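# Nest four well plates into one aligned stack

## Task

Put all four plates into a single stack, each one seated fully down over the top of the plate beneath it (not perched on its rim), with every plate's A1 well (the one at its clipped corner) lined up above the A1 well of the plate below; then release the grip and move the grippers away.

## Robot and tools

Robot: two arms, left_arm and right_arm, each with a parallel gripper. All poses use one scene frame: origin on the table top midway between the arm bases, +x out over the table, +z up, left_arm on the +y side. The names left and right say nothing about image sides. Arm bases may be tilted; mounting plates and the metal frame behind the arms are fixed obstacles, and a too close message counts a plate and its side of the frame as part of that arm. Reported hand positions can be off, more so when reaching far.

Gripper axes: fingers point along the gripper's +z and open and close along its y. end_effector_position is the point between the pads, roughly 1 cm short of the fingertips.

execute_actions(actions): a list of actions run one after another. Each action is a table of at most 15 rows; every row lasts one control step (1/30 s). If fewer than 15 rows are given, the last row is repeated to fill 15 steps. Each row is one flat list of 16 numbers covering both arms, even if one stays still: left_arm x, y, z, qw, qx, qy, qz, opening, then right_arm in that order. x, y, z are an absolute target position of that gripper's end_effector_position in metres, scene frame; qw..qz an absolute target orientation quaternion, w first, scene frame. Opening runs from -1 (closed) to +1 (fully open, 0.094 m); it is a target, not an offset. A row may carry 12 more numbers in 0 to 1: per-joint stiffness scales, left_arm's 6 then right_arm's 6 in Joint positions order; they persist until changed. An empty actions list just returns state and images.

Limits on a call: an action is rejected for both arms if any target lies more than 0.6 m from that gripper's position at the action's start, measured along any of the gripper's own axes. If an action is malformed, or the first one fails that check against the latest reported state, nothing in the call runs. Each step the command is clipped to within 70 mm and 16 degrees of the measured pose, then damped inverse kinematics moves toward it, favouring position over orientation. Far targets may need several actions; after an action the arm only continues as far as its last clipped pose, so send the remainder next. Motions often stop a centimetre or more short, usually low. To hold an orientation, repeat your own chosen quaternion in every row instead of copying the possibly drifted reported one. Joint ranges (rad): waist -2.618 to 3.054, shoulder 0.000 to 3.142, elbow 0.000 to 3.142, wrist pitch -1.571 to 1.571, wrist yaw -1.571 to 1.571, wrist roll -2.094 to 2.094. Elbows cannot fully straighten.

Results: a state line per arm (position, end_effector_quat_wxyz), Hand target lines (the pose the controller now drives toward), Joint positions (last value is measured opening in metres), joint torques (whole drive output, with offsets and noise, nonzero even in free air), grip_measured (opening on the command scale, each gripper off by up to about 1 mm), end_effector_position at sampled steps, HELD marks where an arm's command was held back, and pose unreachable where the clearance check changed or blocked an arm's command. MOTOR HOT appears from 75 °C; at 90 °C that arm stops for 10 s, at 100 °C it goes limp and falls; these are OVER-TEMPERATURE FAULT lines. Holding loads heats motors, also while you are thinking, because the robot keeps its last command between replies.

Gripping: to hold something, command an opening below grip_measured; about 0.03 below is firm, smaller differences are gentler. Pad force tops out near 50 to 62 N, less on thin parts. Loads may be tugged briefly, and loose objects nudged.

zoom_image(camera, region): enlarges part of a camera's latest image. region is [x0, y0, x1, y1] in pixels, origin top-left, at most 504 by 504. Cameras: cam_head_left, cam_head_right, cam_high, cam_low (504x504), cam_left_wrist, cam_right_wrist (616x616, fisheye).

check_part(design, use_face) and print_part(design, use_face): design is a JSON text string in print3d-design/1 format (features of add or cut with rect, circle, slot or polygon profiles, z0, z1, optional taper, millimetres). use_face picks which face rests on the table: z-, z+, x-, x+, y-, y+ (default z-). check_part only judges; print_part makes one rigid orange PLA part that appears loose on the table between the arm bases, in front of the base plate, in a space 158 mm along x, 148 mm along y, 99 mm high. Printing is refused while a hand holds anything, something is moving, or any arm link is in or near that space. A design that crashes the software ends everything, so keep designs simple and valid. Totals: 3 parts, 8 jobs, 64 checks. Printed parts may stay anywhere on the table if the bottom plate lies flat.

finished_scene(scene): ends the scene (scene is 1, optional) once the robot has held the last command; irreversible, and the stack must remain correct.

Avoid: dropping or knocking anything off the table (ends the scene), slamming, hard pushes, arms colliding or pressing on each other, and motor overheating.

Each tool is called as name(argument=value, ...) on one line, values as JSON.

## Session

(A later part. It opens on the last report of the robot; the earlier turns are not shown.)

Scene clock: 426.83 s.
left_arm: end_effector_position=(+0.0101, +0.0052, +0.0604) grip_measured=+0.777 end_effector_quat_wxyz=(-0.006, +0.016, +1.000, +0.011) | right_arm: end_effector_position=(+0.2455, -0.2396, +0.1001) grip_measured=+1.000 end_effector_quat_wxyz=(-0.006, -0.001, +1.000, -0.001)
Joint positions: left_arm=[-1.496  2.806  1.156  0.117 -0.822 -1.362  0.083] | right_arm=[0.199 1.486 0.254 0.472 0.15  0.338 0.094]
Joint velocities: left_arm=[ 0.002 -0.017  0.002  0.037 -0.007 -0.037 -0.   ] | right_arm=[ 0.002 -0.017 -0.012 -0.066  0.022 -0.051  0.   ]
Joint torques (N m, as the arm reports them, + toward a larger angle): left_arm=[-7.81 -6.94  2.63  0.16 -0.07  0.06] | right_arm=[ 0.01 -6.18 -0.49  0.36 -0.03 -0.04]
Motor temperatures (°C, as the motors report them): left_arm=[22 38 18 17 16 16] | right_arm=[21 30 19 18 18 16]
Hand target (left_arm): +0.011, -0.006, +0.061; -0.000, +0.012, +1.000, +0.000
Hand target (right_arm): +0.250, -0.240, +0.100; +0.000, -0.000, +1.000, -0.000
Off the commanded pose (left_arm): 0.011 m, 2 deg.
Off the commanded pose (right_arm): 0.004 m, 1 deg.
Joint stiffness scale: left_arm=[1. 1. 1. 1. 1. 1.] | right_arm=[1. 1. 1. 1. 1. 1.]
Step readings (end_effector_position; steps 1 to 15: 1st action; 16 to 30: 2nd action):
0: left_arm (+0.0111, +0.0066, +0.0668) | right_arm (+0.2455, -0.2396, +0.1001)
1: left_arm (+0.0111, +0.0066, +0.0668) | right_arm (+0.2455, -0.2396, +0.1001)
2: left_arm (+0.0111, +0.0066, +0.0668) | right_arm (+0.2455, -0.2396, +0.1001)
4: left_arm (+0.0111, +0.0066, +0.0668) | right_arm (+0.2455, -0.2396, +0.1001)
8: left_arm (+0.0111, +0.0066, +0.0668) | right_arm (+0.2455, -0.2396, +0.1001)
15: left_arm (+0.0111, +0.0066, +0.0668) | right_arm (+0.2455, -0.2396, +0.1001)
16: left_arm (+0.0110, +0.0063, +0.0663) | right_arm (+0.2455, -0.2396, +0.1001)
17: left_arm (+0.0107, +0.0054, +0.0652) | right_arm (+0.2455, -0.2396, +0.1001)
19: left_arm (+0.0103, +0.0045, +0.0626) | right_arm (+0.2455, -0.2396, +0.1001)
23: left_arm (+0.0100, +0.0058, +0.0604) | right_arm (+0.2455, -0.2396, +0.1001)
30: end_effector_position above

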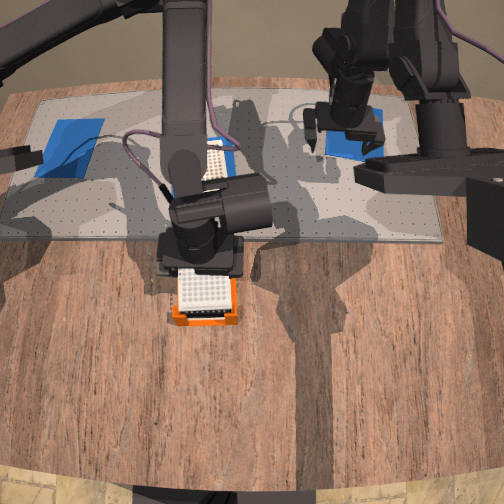

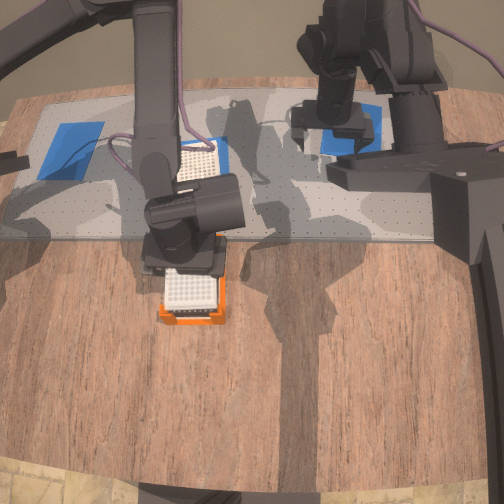

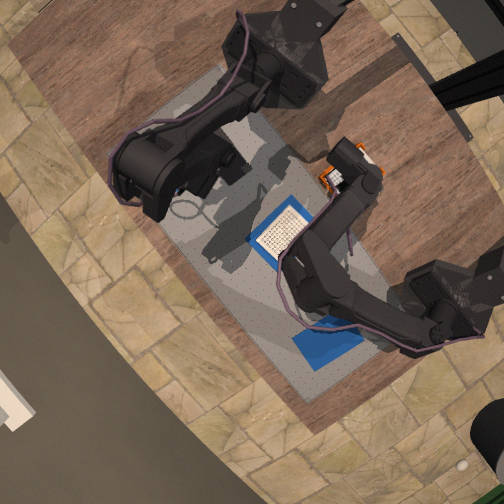

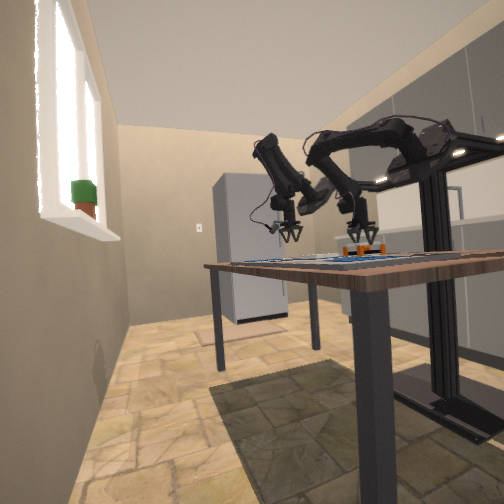

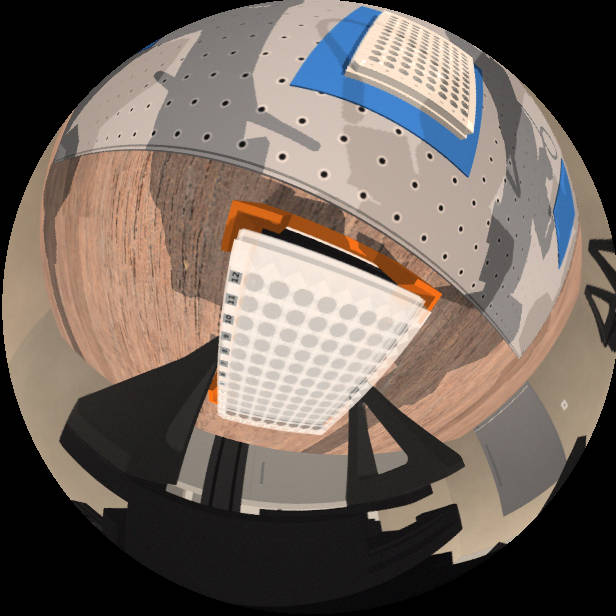

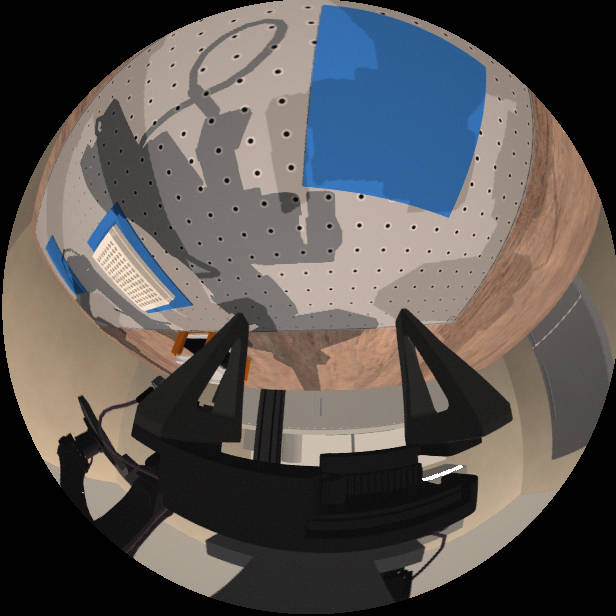

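Good.

execute_actions(actions=[[[0.011,-0.006,0.053,0,0.012,1,0,0.74,0.25,-0.24,0.1,0,0,1,0,1]],[[0.011,-0.006,0.045,0,0.012,1,0,0.74,0.25,-0.24,0.1,0,0,1,0,1]],[[0.011,-0.006,0.038,0,0.012,1,0,0.74,0.25,-0.24,0.1,0,0,1,0,1]]])

zoom_image(camera="cam_head_left", region=[130,190,280,340])

Scene clock: 434.27 s.
left_arm: end_effector_position=(+0.0102, +0.0058, +0.0378) grip_measured=+0.777 end_effector_quat_wxyz=(-0.006, +0.016, +1.000, +0.012) | right_arm: end_effector_position=(+0.2455, -0.2396, +0.1001) grip_measured=+1.000 end_effector_quat_wxyz=(-0.006, -0.001, +1.000, -0.001)
Joint positions: left_arm=[-1.443  2.864  1.185  0.2   -0.821 -1.286  0.083] | right_arm=[0.199 1.486 0.254 0.472 0.15  0.338 0.094]
Joint velocities: left_arm=[ 0.012 -0.017 -0.002  0.066 -0.022 -0.081 -0.001] | right_arm=[-0.002 -0.017 -0.007  0.022 -0.022 -0.007  0.   ]
Joint torques (N m, as the arm reports them, + toward a larger angle): left_arm=[-7.81 -6.76  2.38  0.19 -0.03  0.07] | right_arm=[ 0.06 -6.18 -0.44  0.37 -0.03 -0.03]
Motor temperatures (°C, as the motors report them): left_arm=[23 38 18 17 16 16] | right_arm=[20 30 18 18 18 16]
Hand target (left_arm): +0.011, -0.006, +0.038; -0.000, +0.012, +1.000, +0.000
Hand target (right_arm): +0.250, -0.240, +0.100; +0.000, -0.000, +1.000, -0.000
Off the commanded pose (left_arm): 0.012 m, 2 deg.
Off the commanded pose (right_arm): 0.004 m, 1 deg.
Joint stiffness scale: left_arm=[1. 1. 1. 1. 1. 1.] | right_arm=[1. 1. 1. 1. 1. 1.]
Step readings (end_effector_position; steps 1 to 15: 1st action; 16 to 30: 2nd action; 31 to 45: 3rd action):
0: left_arm (+0.0101, +0.0049, +0.0604) | right_arm (+0.2455, -0.2396, +0.1001)
1: left_arm (+0.0101, +0.0050, +0.0598) | right_arm (+0.2455, -0.2396, +0.1001)
2: left_arm (+0.0100, +0.0046, +0.0585) | right_arm (+0.2455, -0.2396, +0.1001)
4: left_arm (+0.0099, +0.0047, +0.0554) | right_arm (+0.2455, -0.2396, +0.1001)
8: left_arm (+0.0099, +0.0064, +0.0526) | right_arm (+0.2455, -0.2396, +0.1001)
15: left_arm (+0.0101, +0.0055, +0.0526) | right_arm (+0.2455, -0.2396, +0.1001)
16: left_arm (+0.0101, +0.0054, +0.0520) | right_arm (+0.2455, -0.2396, +0.1001)
17: left_arm (+0.0099, +0.0049, +0.0508) | right_arm (+0.2455, -0.2396, +0.1001)
19: left_arm (+0.0098, +0.0052, +0.0476) | right_arm (+0.2455, -0.2396, +0.1001)
23: left_arm (+0.0101, +0.0061, +0.0448) | right_arm (+0.2455, -0.2396, +0.1001)
30: left_arm (+0.0101, +0.0054, +0.0448) | right_arm (+0.2455, -0.2396, +0.1001)
31: left_arm (+0.0100, +0.0056, +0.0442) | right_arm (+0.2455, -0.2396, +0.1001)
32: left_arm (+0.0099, +0.0053, +0.0431) | right_arm (+0.2455, -0.2396, +0.1001)
34: left_arm (+0.0099, +0.0056, +0.0401) | right_arm (+0.2455, -0.2396, +0.1001)
38: left_arm (+0.0100, +0.0064, +0.0378) | right_arm (+0.2455, -0.2396, +0.1001)
45: end_effector_position above

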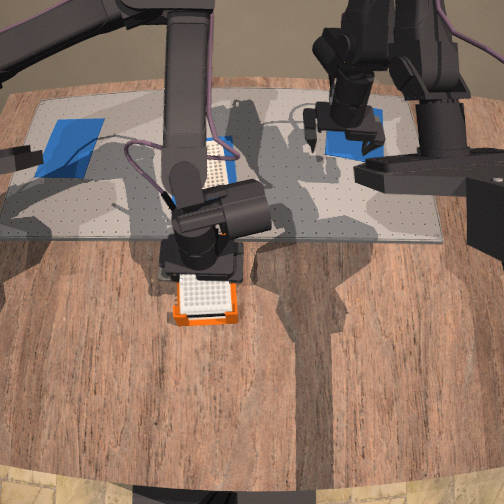

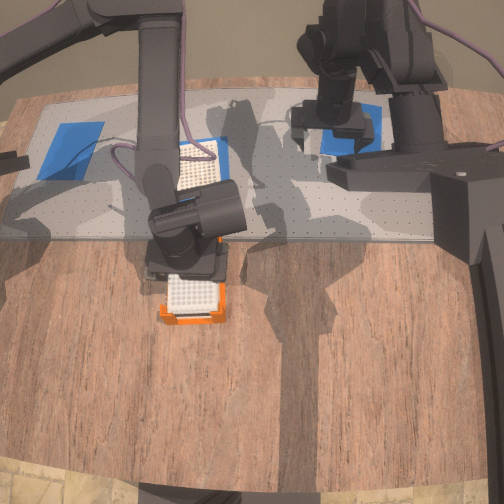

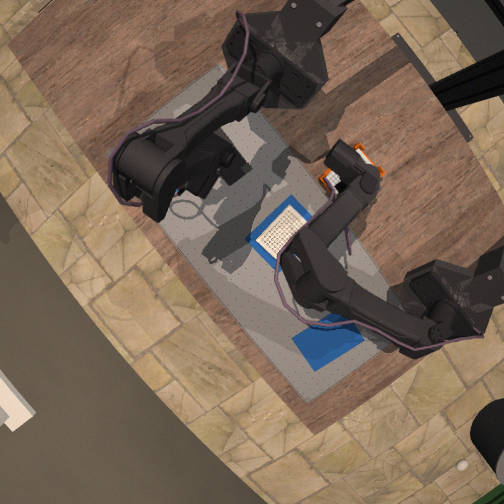

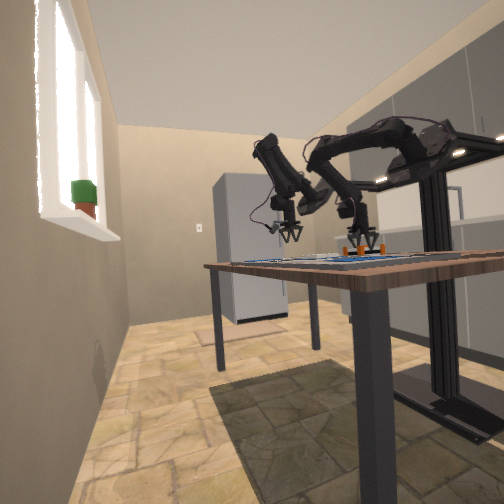

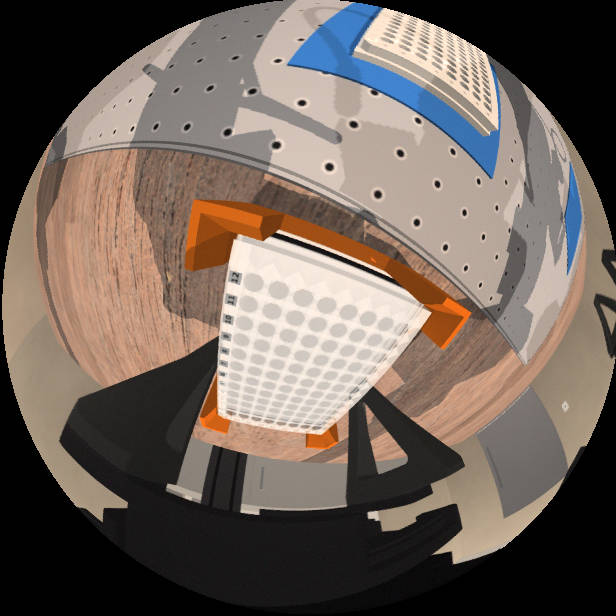

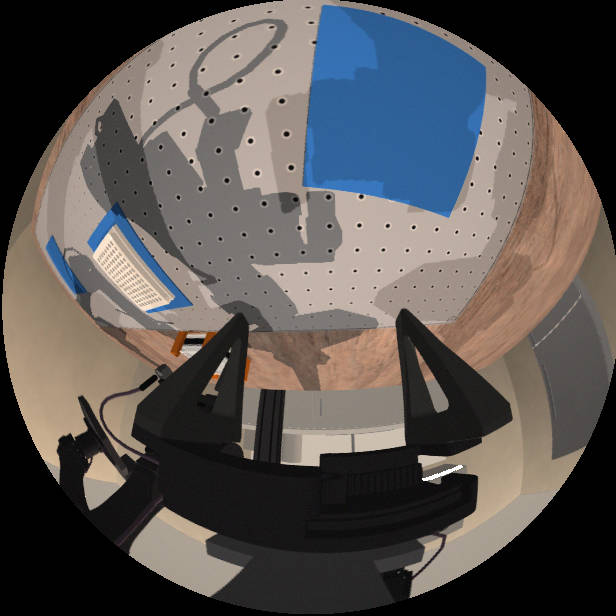

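Region (130, 190, 280, 340) of cam_head_left's 504x504 image, scaled by 3.360, with more detail than that image has.

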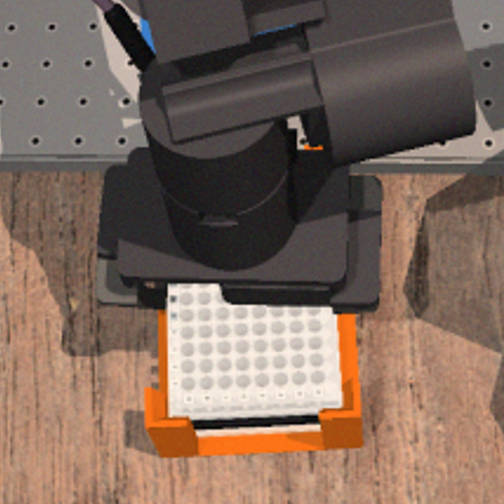

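execute_actions(actions=[[[0.011,-0.006,0.033,0,0.012,1,0,0.74,0.25,-0.24,0.1,0,0,1,0,1]],[[0.011,-0.006,0.033,0,0.012,1,0,1,0.25,-0.24,0.1,0,0,1,0,1]],[[0.011,0.008,0.065,0,0.012,1,0,1,0.25,-0.24,0.1,0,0,1,0,1]],[[0.011,0.008,0.11,0,0.012,1,0,1,0.25,-0.24,0.1,0,0,1,0,1]],[[0.13,0.012,0.11,0,-0.04,1,0,1,0.25,-0.24,0.1,0,0,1,0,1]],[[0.25,0.012,0.09,0,-0.075,0.997,0,1,0.25,-0.24,0.1,0,0,1,0,1]],[[0.255,0.01,0.06,0,-0.075,0.997,0,1,0.25,-0.24,0.1,0,0,1,0,1]],[[0.255,0.01,0.045,0,-0.075,0.997,0,1,0.25,-0.24,0.1,0,0,1,0,1]]])

zoom_image(camera="cam_head_left", region=[110,110,330,340])

Scene clock: 444.20 s.
left_arm: end_effector_position=(+0.2469, +0.0213, +0.0439) grip_measured=+1.000 end_effector_quat_wxyz=(-0.010, -0.071, +0.997, +0.012) | right_arm: end_effector_position=(+0.2455, -0.2396, +0.1001) grip_measured=+1.000 end_effector_quat_wxyz=(-0.006, -0.001, +1.000, -0.001)
Joint positions: left_arm=[-1.019  2.287  1.108  0.086 -0.687 -0.901  0.094] | right_arm=[0.199 1.486 0.254 0.472 0.15  0.338 0.094]
Joint velocities: left_arm=[ 0.002  0.002 -0.007  0.022  0.007 -0.037  0.   ] | right_arm=[-0.017  0.012  0.002  0.022  0.007 -0.051  0.   ]
Joint torques (N m, as the arm reports them, + toward a larger angle): left_arm=[-6.81 -8.11  2.9   0.21 -0.01  0.06] | right_arm=[ 0.04 -6.15 -0.48  0.37 -0.05 -0.03]
Motor temperatures (°C, as the motors report them): left_arm=[24 38 18 17 16 16] | right_arm=[20 30 18 18 18 16]
Hand target (left_arm): +0.254, +0.010, +0.045; -0.001, -0.075, +0.997, -0.000
Hand target (right_arm): +0.250, -0.240, +0.100; +0.000, -0.000, +1.000, -0.000
Off the commanded pose (left_arm): 0.014 m, 2 deg.
Off the commanded pose (right_arm): 0.004 m, 1 deg.
Joint stiffness scale: left_arm=[1. 1. 1. 1. 1. 1.] | right_arm=[1. 1. 1. 1. 1. 1.]
Step readings (end_effector_position; steps 1 to 15: 1st action; 16 to 30: 2nd action; 31 to 45: 3rd action; 46 to 60: 4th action; 61 to 75: 5th action; 76 to 90: 6th action; 91 to 105: 7th action; 106 to 120: 8th action):
0: left_arm (+0.0102, +0.0057, +0.0378) | right_arm (+0.2455, -0.2396, +0.1001)
1: left_arm (+0.0101, +0.0058, +0.0374) | right_arm (+0.2455, -0.2396, +0.1001)
2: left_arm (+0.0101, +0.0059, +0.0369) | right_arm (+0.2455, -0.2396, +0.1001)
4: left_arm (+0.0102, +0.0056, +0.0365) | right_arm (+0.2455, -0.2396, +0.1001)
8: left_arm (+0.0102, +0.0054, +0.0365) | right_arm (+0.2455, -0.2396, +0.1001)
15: left_arm (+0.0102, +0.0053, +0.0365) | right_arm (+0.2455, -0.2396, +0.1001)
16: left_arm (+0.0103, +0.0052, +0.0365) | right_arm (+0.2455, -0.2396, +0.1001)
17: left_arm (+0.0103, +0.0051, +0.0362) | right_arm (+0.2455, -0.2396, +0.1001)
19: left_arm (+0.0104, +0.0056, +0.0353) | right_arm (+0.2455, -0.2396, +0.1001)
23: left_arm (+0.0098, +0.0074, +0.0339) | right_arm (+0.2455, -0.2396, +0.1001)
30: left_arm (+0.0098, +0.0073, +0.0338) | right_arm (+0.2455, -0.2396, +0.1001)
31: left_arm (+0.0100, +0.0077, +0.0354) | right_arm (+0.2455, -0.2396, +0.1001)
32: left_arm (+0.0107, +0.0097, +0.0391) | right_arm (+0.2455, -0.2396, +0.1001)
34: left_arm (+0.0115, +0.0099, +0.0477) | right_arm (+0.2455, -0.2396, +0.1001)
38: left_arm (+0.0124, +0.0022, +0.0562) | right_arm (+0.2455, -0.2396, +0.1001)
45: left_arm (+0.0127, +0.0027, +0.0567) | right_arm (+0.2455, -0.2396, +0.1001)
46: left_arm (+0.0127, +0.0033, +0.0598) | right_arm (+0.2455, -0.2396, +0.1001)
47: left_arm (+0.0131, +0.0068, +0.0663) | right_arm (+0.2455, -0.2396, +0.1001)
49: left_arm (+0.0127, +0.0063, +0.0833) | right_arm (+0.2455, -0.2396, +0.1001)
53: left_arm (+0.0120, -0.0051, +0.1042) | right_arm (+0.2455, -0.2396, +0.1001)
60: left_arm (+0.0121, +0.0032, +0.1051) | right_arm (+0.2455, -0.2396, +0.1001)
61: left_arm (+0.0154, +0.0045, +0.1050) | right_arm (+0.2455, -0.2396, +0.1001)
62: left_arm (+0.0239, +0.0098, +0.1052) | right_arm (+0.2455, -0.2396, +0.1001)
64: left_arm (+0.0557, +0.0170, +0.1027) | right_arm (+0.2455, -0.2396, +0.1001)
68: left_arm (+0.1283, +0.0113, +0.1003) | right_arm (+0.2455, -0.2396, +0.1001)
75: left_arm (+0.1420, +0.0037, +0.1063) | right_arm (+0.2455, -0.2396, +0.1001)
76: left_arm (+0.1442, +0.0052, +0.1051) | right_arm (+0.2455, -0.2396, +0.1001)
77: left_arm (+0.1503, +0.0087, +0.1025) | right_arm (+0.2455, -0.2396, +0.1001)
79: left_arm (+0.1797, +0.0183, +0.0936) | right_arm (+0.2455, -0.2396, +0.1001)
83: left_arm (+0.2474, +0.0286, +0.0802) | right_arm (+0.2455, -0.2396, +0.1001)
90: left_arm (+0.2542, +0.0194, +0.0841) | right_arm (+0.2455, -0.2396, +0.1001)
91: left_arm (+0.2533, +0.0186, +0.0825) | right_arm (+0.2455, -0.2396, +0.1001)
92: left_arm (+0.2534, +0.0165, +0.0786) | right_arm (+0.2455, -0.2396, +0.1001)
94: left_arm (+0.2517, +0.0169, +0.0682) | right_arm (+0.2455, -0.2396, +0.1001)
98: left_arm (+0.2454, +0.0252, +0.0567) | right_arm (+0.2455, -0.2396, +0.1001)
105: left_arm (+0.2457, +0.0238, +0.0563) | right_arm (+0.2455, -0.2396, +0.1001)
106: left_arm (+0.2460, +0.0235, +0.0554) | right_arm (+0.2455, -0.2396, +0.1001)
107: left_arm (+0.2467, +0.0218, +0.0534) | right_arm (+0.2455, -0.2396, +0.1001)
109: left_arm (+0.2476, +0.0203, +0.0487) | right_arm (+0.2455, -0.2396, +0.1001)
113: left_arm (+0.2464, +0.0225, +0.0441) | right_arm (+0.2455, -0.2396, +0.1001)
120: end_effector_position above

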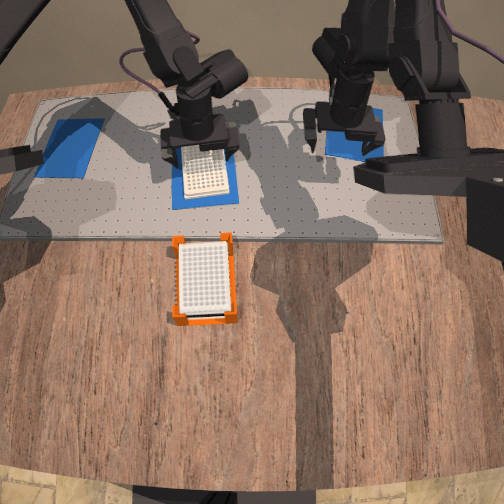

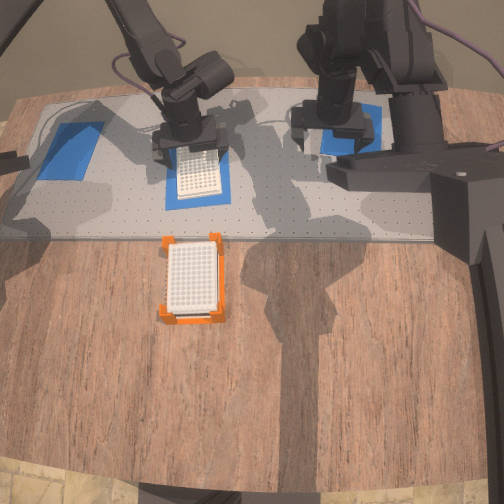

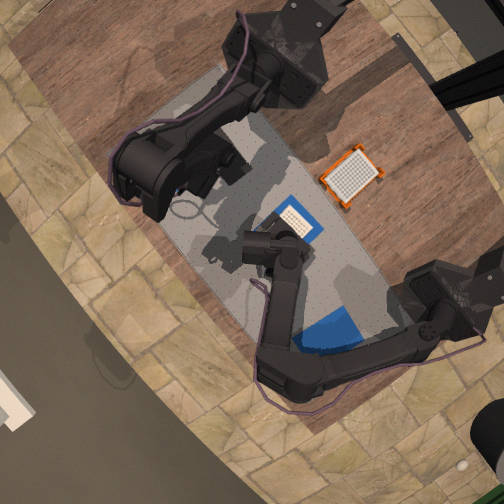

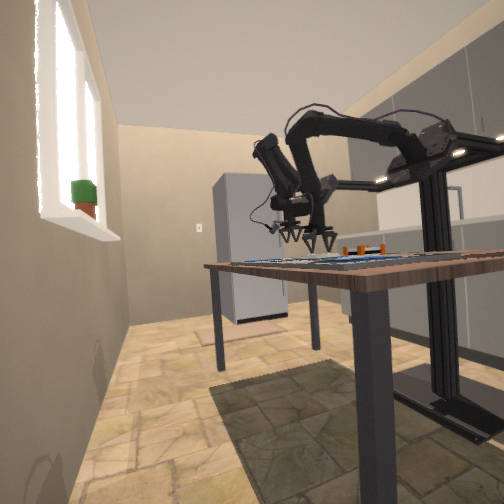

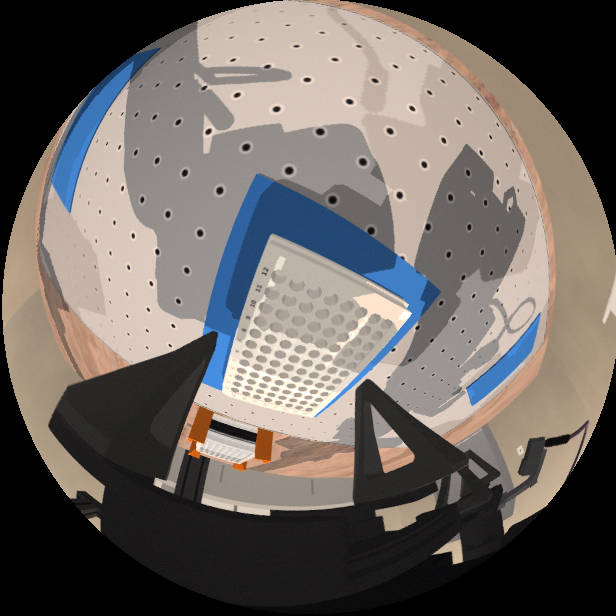

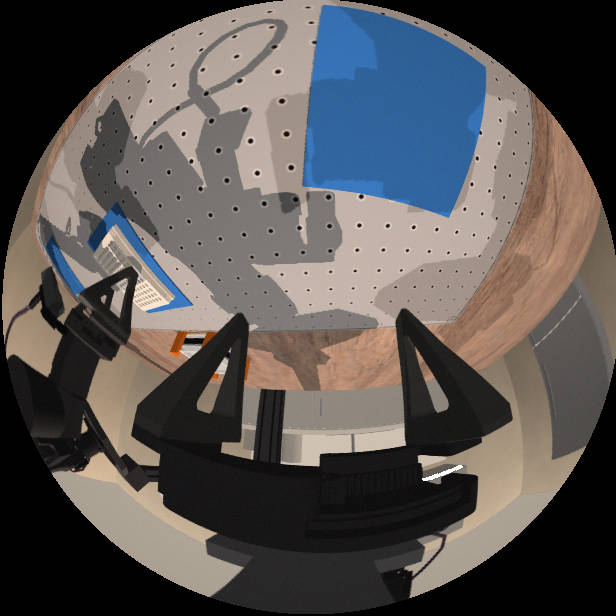

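Region (110, 110, 330, 340) of cam_head_left's 504x504 image, scaled by 2.191, with more detail than that image has; it fills the left 482 columns of this view, and the rest is white.

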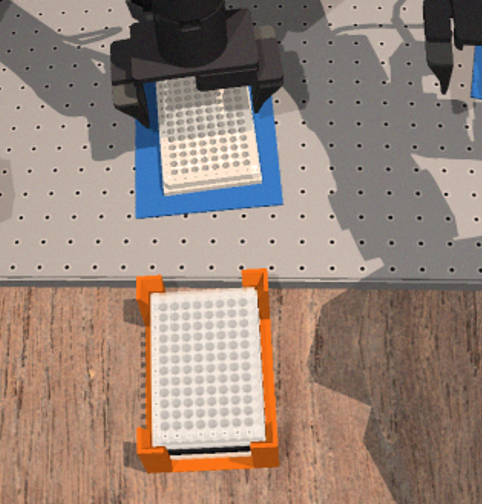

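execute_actions(actions=[[[0.25,0.008,0.037,0,-0.035,0.999,0,1,0.25,-0.24,0.1,0,0,1,0,1]],[[0.25,0.008,0.034,0,-0.035,0.999,0,1,0.25,-0.24,0.1,0,0,1,0,1]]])

Scene clock: 451.23 s.
left_arm: end_effector_position=(+0.2442, +0.0182, +0.0352) grip_measured=+1.000 end_effector_quat_wxyz=(-0.008, -0.031, +0.999, +0.009) | right_arm: end_effector_position=(+0.2455, -0.2396, +0.1001) grip_measured=+1.000 end_effector_quat_wxyz=(-0.006, -0.001, +1.000, -0.001)
Joint positions: left_arm=[-1.012  2.321  1.123  0.118 -0.683 -0.81   0.094] | right_arm=[0.199 1.486 0.254 0.472 0.15  0.338 0.094]
Joint velocities: left_arm=[-0.002  0.007 -0.007  0.022  0.081  0.022  0.   ] | right_arm=[-0.012  0.002 -0.007 -0.037  0.007 -0.007  0.   ]
Joint torques (N m, as the arm reports them, + toward a larger angle): left_arm=[-6.7  -7.52  3.01  0.24 -0.01  0.05] | right_arm=[ 0.04 -6.1  -0.49  0.37 -0.05 -0.04]
Motor temperatures (°C, as the motors report them): left_arm=[24 39 18 17 16 16] | right_arm=[20 29 18 18 18 16]
Hand target (left_arm): +0.250, +0.008, +0.034; -0.000, -0.035, +0.999, +0.000
Hand target (right_arm): +0.250, -0.240, +0.100; +0.000, -0.000, +1.000, -0.000
Off the commanded pose (left_arm): 0.012 m, 1 deg.
Off the commanded pose (right_arm): 0.004 m, 1 deg.
Joint stiffness scale: left_arm=[1. 1. 1. 1. 1. 1.] | right_arm=[1. 1. 1. 1. 1. 1.]
Step readings (end_effector_position; steps 1 to 15: 1st action; 16 to 30: 2nd action):
0: left_arm (+0.2472, +0.0210, +0.0439) | right_arm (+0.2455, -0.2396, +0.1001)
1: left_arm (+0.2470, +0.0206, +0.0434) | right_arm (+0.2455, -0.2396, +0.1001)
2: left_arm (+0.2471, +0.0191, +0.0421) | right_arm (+0.2455, -0.2396, +0.1001)
4: left_arm (+0.2454, +0.0174, +0.0393) | right_arm (+0.2455, -0.2396, +0.1001)
8: left_arm (+0.2414, +0.0181, +0.0369) | right_arm (+0.2455, -0.2396, +0.1001)
15: left_arm (+0.2420, +0.0174, +0.0368) | right_arm (+0.2455, -0.2396, +0.1001)
16: left_arm (+0.2422, +0.0174, +0.0367) | right_arm (+0.2455, -0.2396, +0.1001)
17: left_arm (+0.2424, +0.0173, +0.0365) | right_arm (+0.2455, -0.2396, +0.1001)
19: left_arm (+0.2431, +0.0177, +0.0359) | right_arm (+0.2455, -0.2396, +0.1001)
23: left_arm (+0.2440, +0.0185, +0.0352) | right_arm (+0.2455, -0.2396, +0.1001)
30: end_effector_position above

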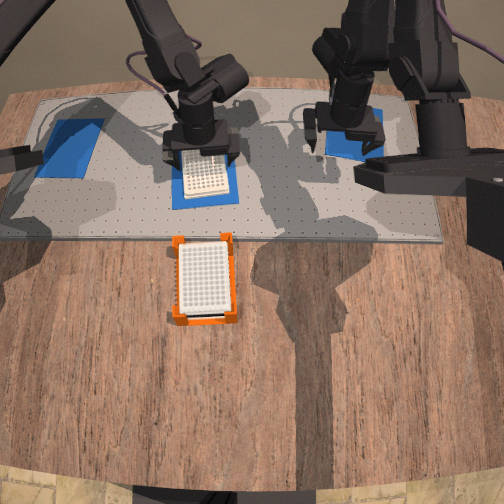

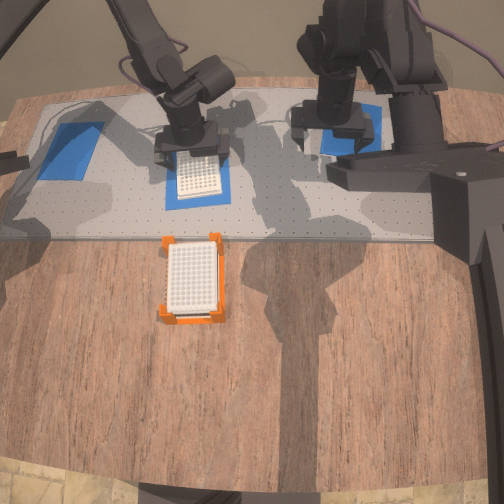

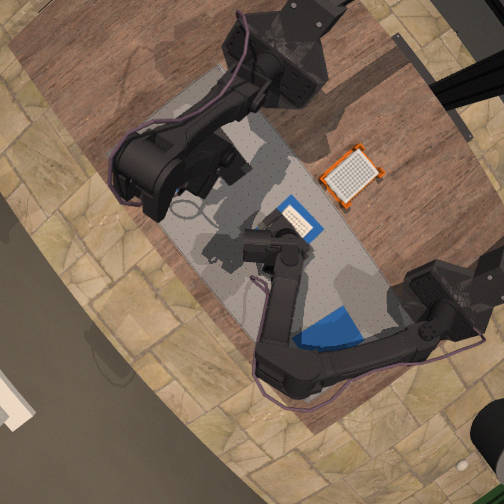

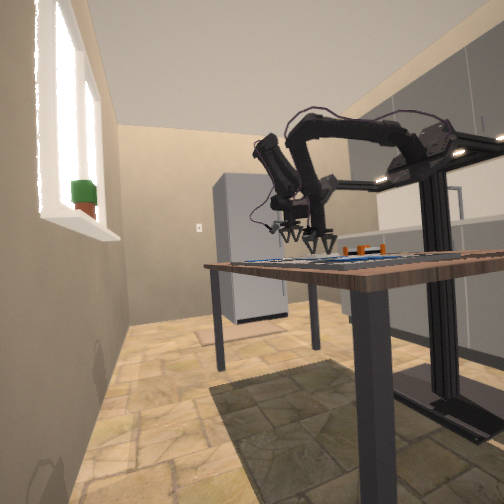

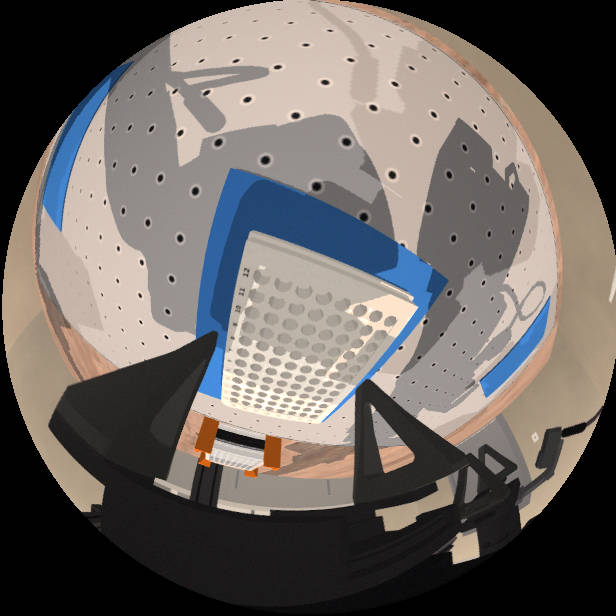

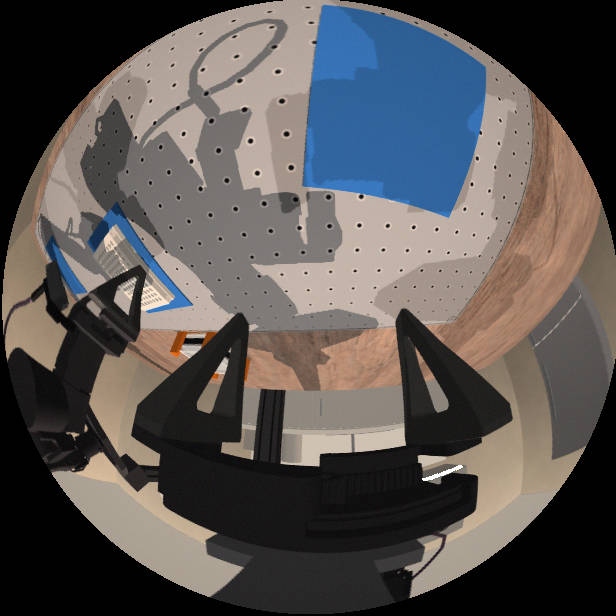

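Matches the earlier view.

execute_actions(actions=[[[0.25,0.008,0.027,0,-0.03,0.999,0,1,0.25,-0.24,0.1,0,0,1,0,1]],[[0.25,0.008,0.021,0,-0.03,0.999,0,1,0.25,-0.24,0.1,0,0,1,0,1]],[[0.25,0.008,0.021,0,-0.03,0.999,0,0.74,0.25,-0.24,0.1,0,0,1,0,1]],[[0.245,0.015,0.06,0,-0.03,0.999,0,0.74,0.25,-0.24,0.1,0,0,1,0,1]],[[0.24,0.01,0.115,0,0.012,1,0,0.74,0.25,-0.24,0.1,0,0,1,0,1]],[[0.16,0.005,0.115,0,0.012,1,0,0.74,0.25,-0.24,0.1,0,0,1,0,1]],[[0.08,0.0,0.115,0,0.012,1,0,0.74,0.25,-0.24,0.1,0,0,1,0,1]],[[0.011,-0.004,0.11,0,0.012,1,0,0.74,0.25,-0.24,0.1,0,0,1,0,1]],[[0.011,-0.005,0.09,0,0.012,1,0,0.74,0.25,-0.24,0.1,0,0,1,0,1]],[[0.011,-0.005,0.078,0,0.012,1,0,0.74,0.25,-0.24,0.1,0,0,1,0,1]],[[0.011,-0.005,0.068,0,0.012,1,0,0.74,0.25,-0.24,0.1,0,0,1,0,1]]])

zoom_image(camera="cam_head_left", region=[130,190,280,340])

Scene clock: 463.70 s.
left_arm: end_effector_position=(+0.0098, +0.0070, +0.0667) grip_measured=+0.775 end_effector_quat_wxyz=(-0.008, +0.015, +1.000, +0.012) | right_arm: end_effector_position=(+0.2455, -0.2396, +0.1001) grip_measured=+1.000 end_effector_quat_wxyz=(-0.006, -0.001, +1.000, -0.001)
Joint positions: left_arm=[-1.51   2.789  1.144  0.092 -0.821 -1.387  0.083] | right_arm=[0.199 1.486 0.254 0.472 0.15  0.338 0.094]
Joint velocities: left_arm=[-0.027  0.002 -0.002 -0.022 -0.007  0.051  0.001] | right_arm=[-0.007 -0.002  0.017  0.051 -0.051 -0.007  0.   ]
Joint torques (N m, as the arm reports them, + toward a larger angle): left_arm=[-7.88 -7.04  2.67  0.14 -0.09  0.05] | right_arm=[ 0.07 -6.19 -0.45  0.36 -0.04 -0.03]
Motor temperatures (°C, as the motors report them): left_arm=[24 39 18 17 16 16] | right_arm=[19 29 18 18 18 16]
Hand target (left_arm): +0.011, -0.005, +0.068; -0.001, +0.012, +1.000, +0.000
Hand target (right_arm): +0.250, -0.240, +0.100; +0.000, -0.000, +1.000, -0.000
Off the commanded pose (left_arm): 0.012 m, 2 deg.
Off the commanded pose (right_arm): 0.004 m, 1 deg.
Joint stiffness scale: left_arm=[1. 1. 1. 1. 1. 1.] | right_arm=[1. 1. 1. 1. 1. 1.]
Step readings (end_effector_position; steps 1 to 15: 1st action; 16 to 30: 2nd action; 31 to 45: 3rd action; 46 to 60: 4th action; 61 to 75: 5th action; 76 to 90: 6th action; 91 to 105: 7th action; 106 to 120: 8th action; 121 to 135: 9th action; 136 to 150: 10th action; 151 to 165: 11th action):
0: left_arm (+0.2443, +0.0181, +0.0352) | right_arm (+0.2455, -0.2396, +0.1001)
1: left_arm (+0.2441, +0.0181, +0.0345) | right_arm (+0.2455, -0.2396, +0.1001)
2: left_arm (+0.2443, +0.0172, +0.0330) | right_arm (+0.2455, -0.2396, +0.1001)
4: left_arm (+0.2443, +0.0167, +0.0298) | right_arm (+0.2455, -0.2396, +0.1001)
8: left_arm (+0.2421, +0.0191, +0.0266) | right_arm (+0.2455, -0.2396, +0.1001)
15: left_arm (+0.2421, +0.0188, +0.0264) | right_arm (+0.2455, -0.2396, +0.1001)
16: left_arm (+0.2422, +0.0186, +0.0261) | right_arm (+0.2455, -0.2396, +0.1001)
17: left_arm (+0.2426, +0.0182, +0.0253) | right_arm (+0.2455, -0.2396, +0.1001)
19: left_arm (+0.2426, +0.0177, +0.0235) | right_arm (+0.2455, -0.2396, +0.1001)
23: left_arm (+0.2426, +0.0177, +0.0235) | right_arm (+0.2455, -0.2396, +0.1001)
30: left_arm (+0.2426, +0.0177, +0.0235) | right_arm (+0.2455, -0.2396, +0.1001)
31: left_arm (+0.2426, +0.0176, +0.0235) | right_arm (+0.2455, -0.2396, +0.1001)
32: left_arm (+0.2427, +0.0173, +0.0235) | right_arm (+0.2455, -0.2396, +0.1001)
34: left_arm (+0.2427, +0.0171, +0.0235) | right_arm (+0.2455, -0.2396, +0.1001)
38: left_arm (+0.2427, +0.0171, +0.0235) | right_arm (+0.2455, -0.2396, +0.1001)
45: left_arm (+0.2427, +0.0171, +0.0235) | right_arm (+0.2455, -0.2396, +0.1001)
46: left_arm (+0.2431, +0.0172, +0.0257) | right_arm (+0.2455, -0.2396, +0.1001)
47: left_arm (+0.2424, +0.0198, +0.0299) | right_arm (+0.2455, -0.2396, +0.1001)
49: left_arm (+0.2441, +0.0213, +0.0395) | right_arm (+0.2455, -0.2396, +0.1001)
53: left_arm (+0.2520, +0.0141, +0.0501) | right_arm (+0.2455, -0.2396, +0.1001)
60: left_arm (+0.2527, +0.0143, +0.0510) | right_arm (+0.2455, -0.2396, +0.1001)
61: left_arm (+0.2522, +0.0146, +0.0545) | right_arm (+0.2455, -0.2396, +0.1001)
62: left_arm (+0.2497, +0.0175, +0.0618) | right_arm (+0.2455, -0.2396, +0.1001)
64: left_arm (+0.2467, +0.0142, +0.0817) | right_arm (+0.2455, -0.2396, +0.1001)
68: left_arm (+0.2484, -0.0021, +0.1086) | right_arm (+0.2455, -0.2396, +0.1001)
75: left_arm (+0.2455, +0.0044, +0.1104) | right_arm (+0.2455, -0.2396, +0.1001)
76: left_arm (+0.2425, +0.0050, +0.1102) | right_arm (+0.2455, -0.2396, +0.1001)
77: left_arm (+0.2368, +0.0049, +0.1107) | right_arm (+0.2455, -0.2396, +0.1001)
79: left_arm (+0.2110, +0.0050, +0.1120) | right_arm (+0.2455, -0.2396, +0.1001)
83: left_arm (+0.1612, +0.0081, +0.1110) | right_arm (+0.2455, -0.2396, +0.1001)
90: left_arm (+0.1568, +0.0101, +0.1095) | right_arm (+0.2455, -0.2396, +0.1001)
91: left_arm (+0.1542, +0.0092, +0.1096) | right_arm (+0.2455, -0.2396, +0.1001)
92: left_arm (+0.1482, +0.0061, +0.1096) | right_arm (+0.2455, -0.2396, +0.1001)
94: left_arm (+0.1204, +0.0035, +0.1108) | right_arm (+0.2455, -0.2396, +0.1001)
98: left_arm (+0.0743, +0.0132, +0.1104) | right_arm (+0.2455, -0.2396, +0.1001)
105: left_arm (+0.0733, +0.0148, +0.1089) | right_arm (+0.2455, -0.2396, +0.1001)
106: left_arm (+0.0705, +0.0135, +0.1086) | right_arm (+0.2455, -0.2396, +0.1001)
107: left_arm (+0.0638, +0.0086, +0.1074) | right_arm (+0.2455, -0.2396, +0.1001)
109: left_arm (+0.0393, +0.0029, +0.1061) | right_arm (+0.2455, -0.2396, +0.1001)
113: left_arm (+0.0071, +0.0103, +0.1041) | right_arm (+0.2455, -0.2396, +0.1001)
120: left_arm (+0.0076, +0.0081, +0.1038) | right_arm (+0.2455, -0.2396, +0.1001)
121: left_arm (+0.0077, +0.0072, +0.1028) | right_arm (+0.2455, -0.2396, +0.1001)
122: left_arm (+0.0079, +0.0057, +0.1004) | right_arm (+0.2455, -0.2396, +0.1001)
124: left_arm (+0.0092, +0.0050, +0.0940) | right_arm (+0.2455, -0.2396, +0.1001)
128: left_arm (+0.0107, +0.0087, +0.0876) | right_arm (+0.2455, -0.2396, +0.1001)
135: left_arm (+0.0106, +0.0078, +0.0875) | right_arm (+0.2455, -0.2396, +0.1001)
136: left_arm (+0.0104, +0.0078, +0.0867) | right_arm (+0.2455, -0.2396, +0.1001)
137: left_arm (+0.0102, +0.0068, +0.0851) | right_arm (+0.2455, -0.2396, +0.1001)
139: left_arm (+0.0098, +0.0065, +0.0809) | right_arm (+0.2455, -0.2396, +0.1001)
143: left_arm (+0.0095, +0.0091, +0.0765) | right_arm (+0.2455, -0.2396, +0.1001)
150: left_arm (+0.0097, +0.0072, +0.0764) | right_arm (+0.2455, -0.2396, +0.1001)
151: left_arm (+0.0096, +0.0072, +0.0757) | right_arm (+0.2455, -0.2396, +0.1001)
152: left_arm (+0.0094, +0.0064, +0.0743) | right_arm (+0.2455, -0.2396, +0.1001)
154: left_arm (+0.0095, +0.0064, +0.0705) | right_arm (+0.2455, -0.2396, +0.1001)
158: left_arm (+0.0097, +0.0084, +0.0668) | right_arm (+0.2455, -0.2396, +0.1001)
165: end_effector_position above

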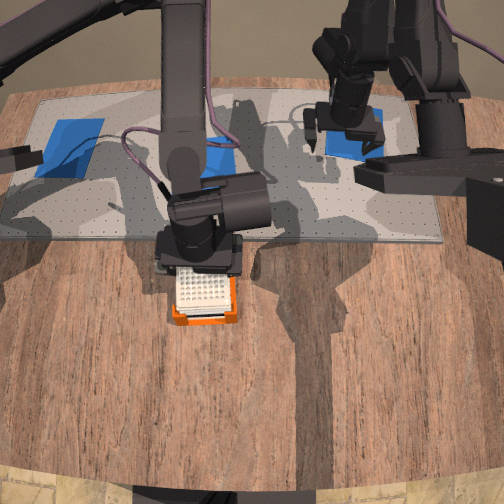

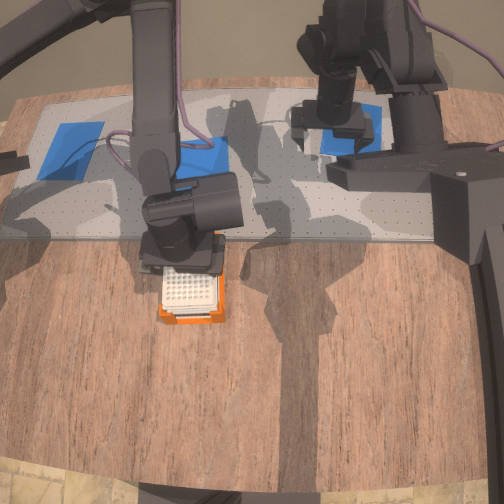

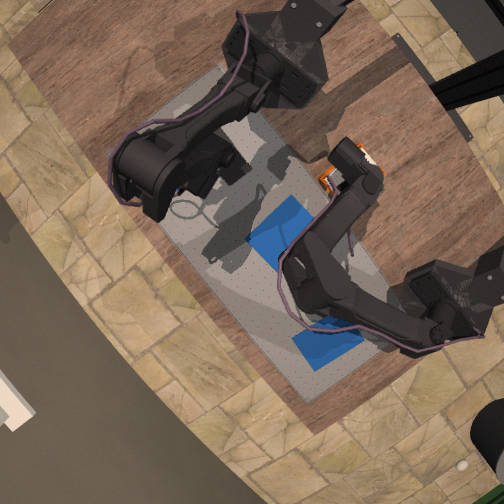

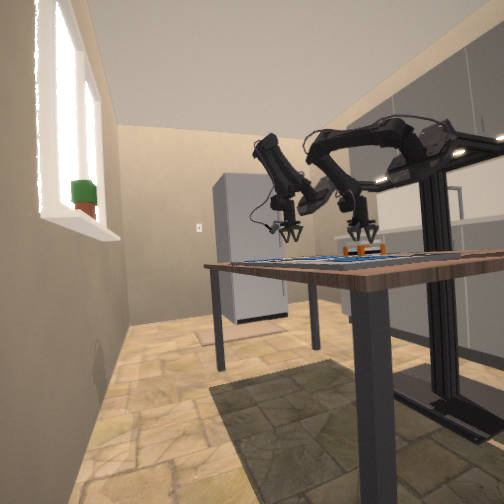

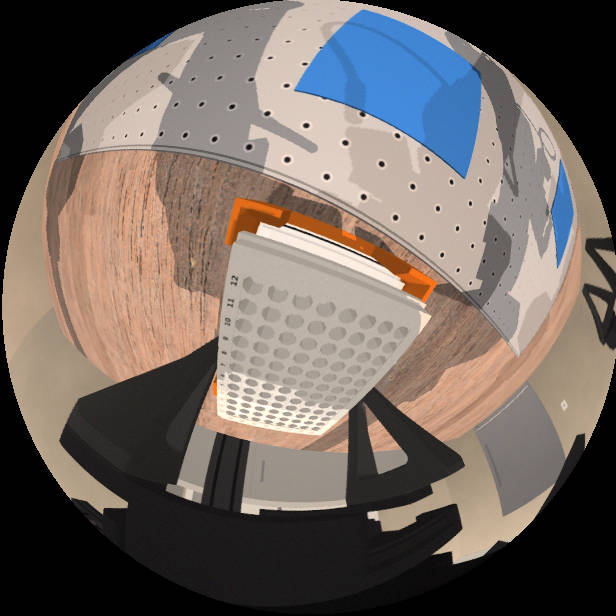

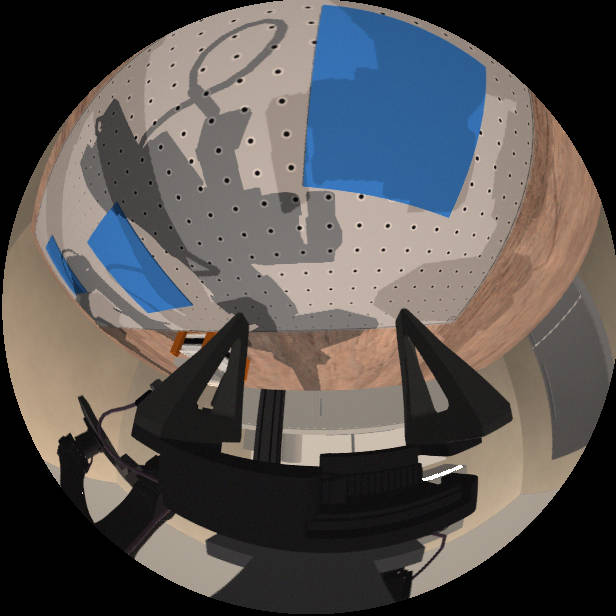

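Region (130, 190, 280, 340) of cam_head_left's 504x504 image, scaled by 3.360, with more detail than that image has.

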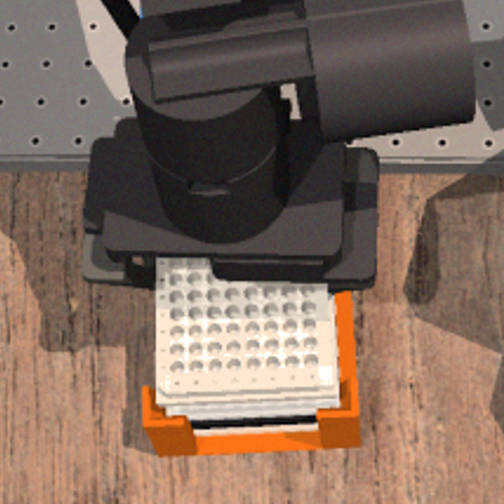

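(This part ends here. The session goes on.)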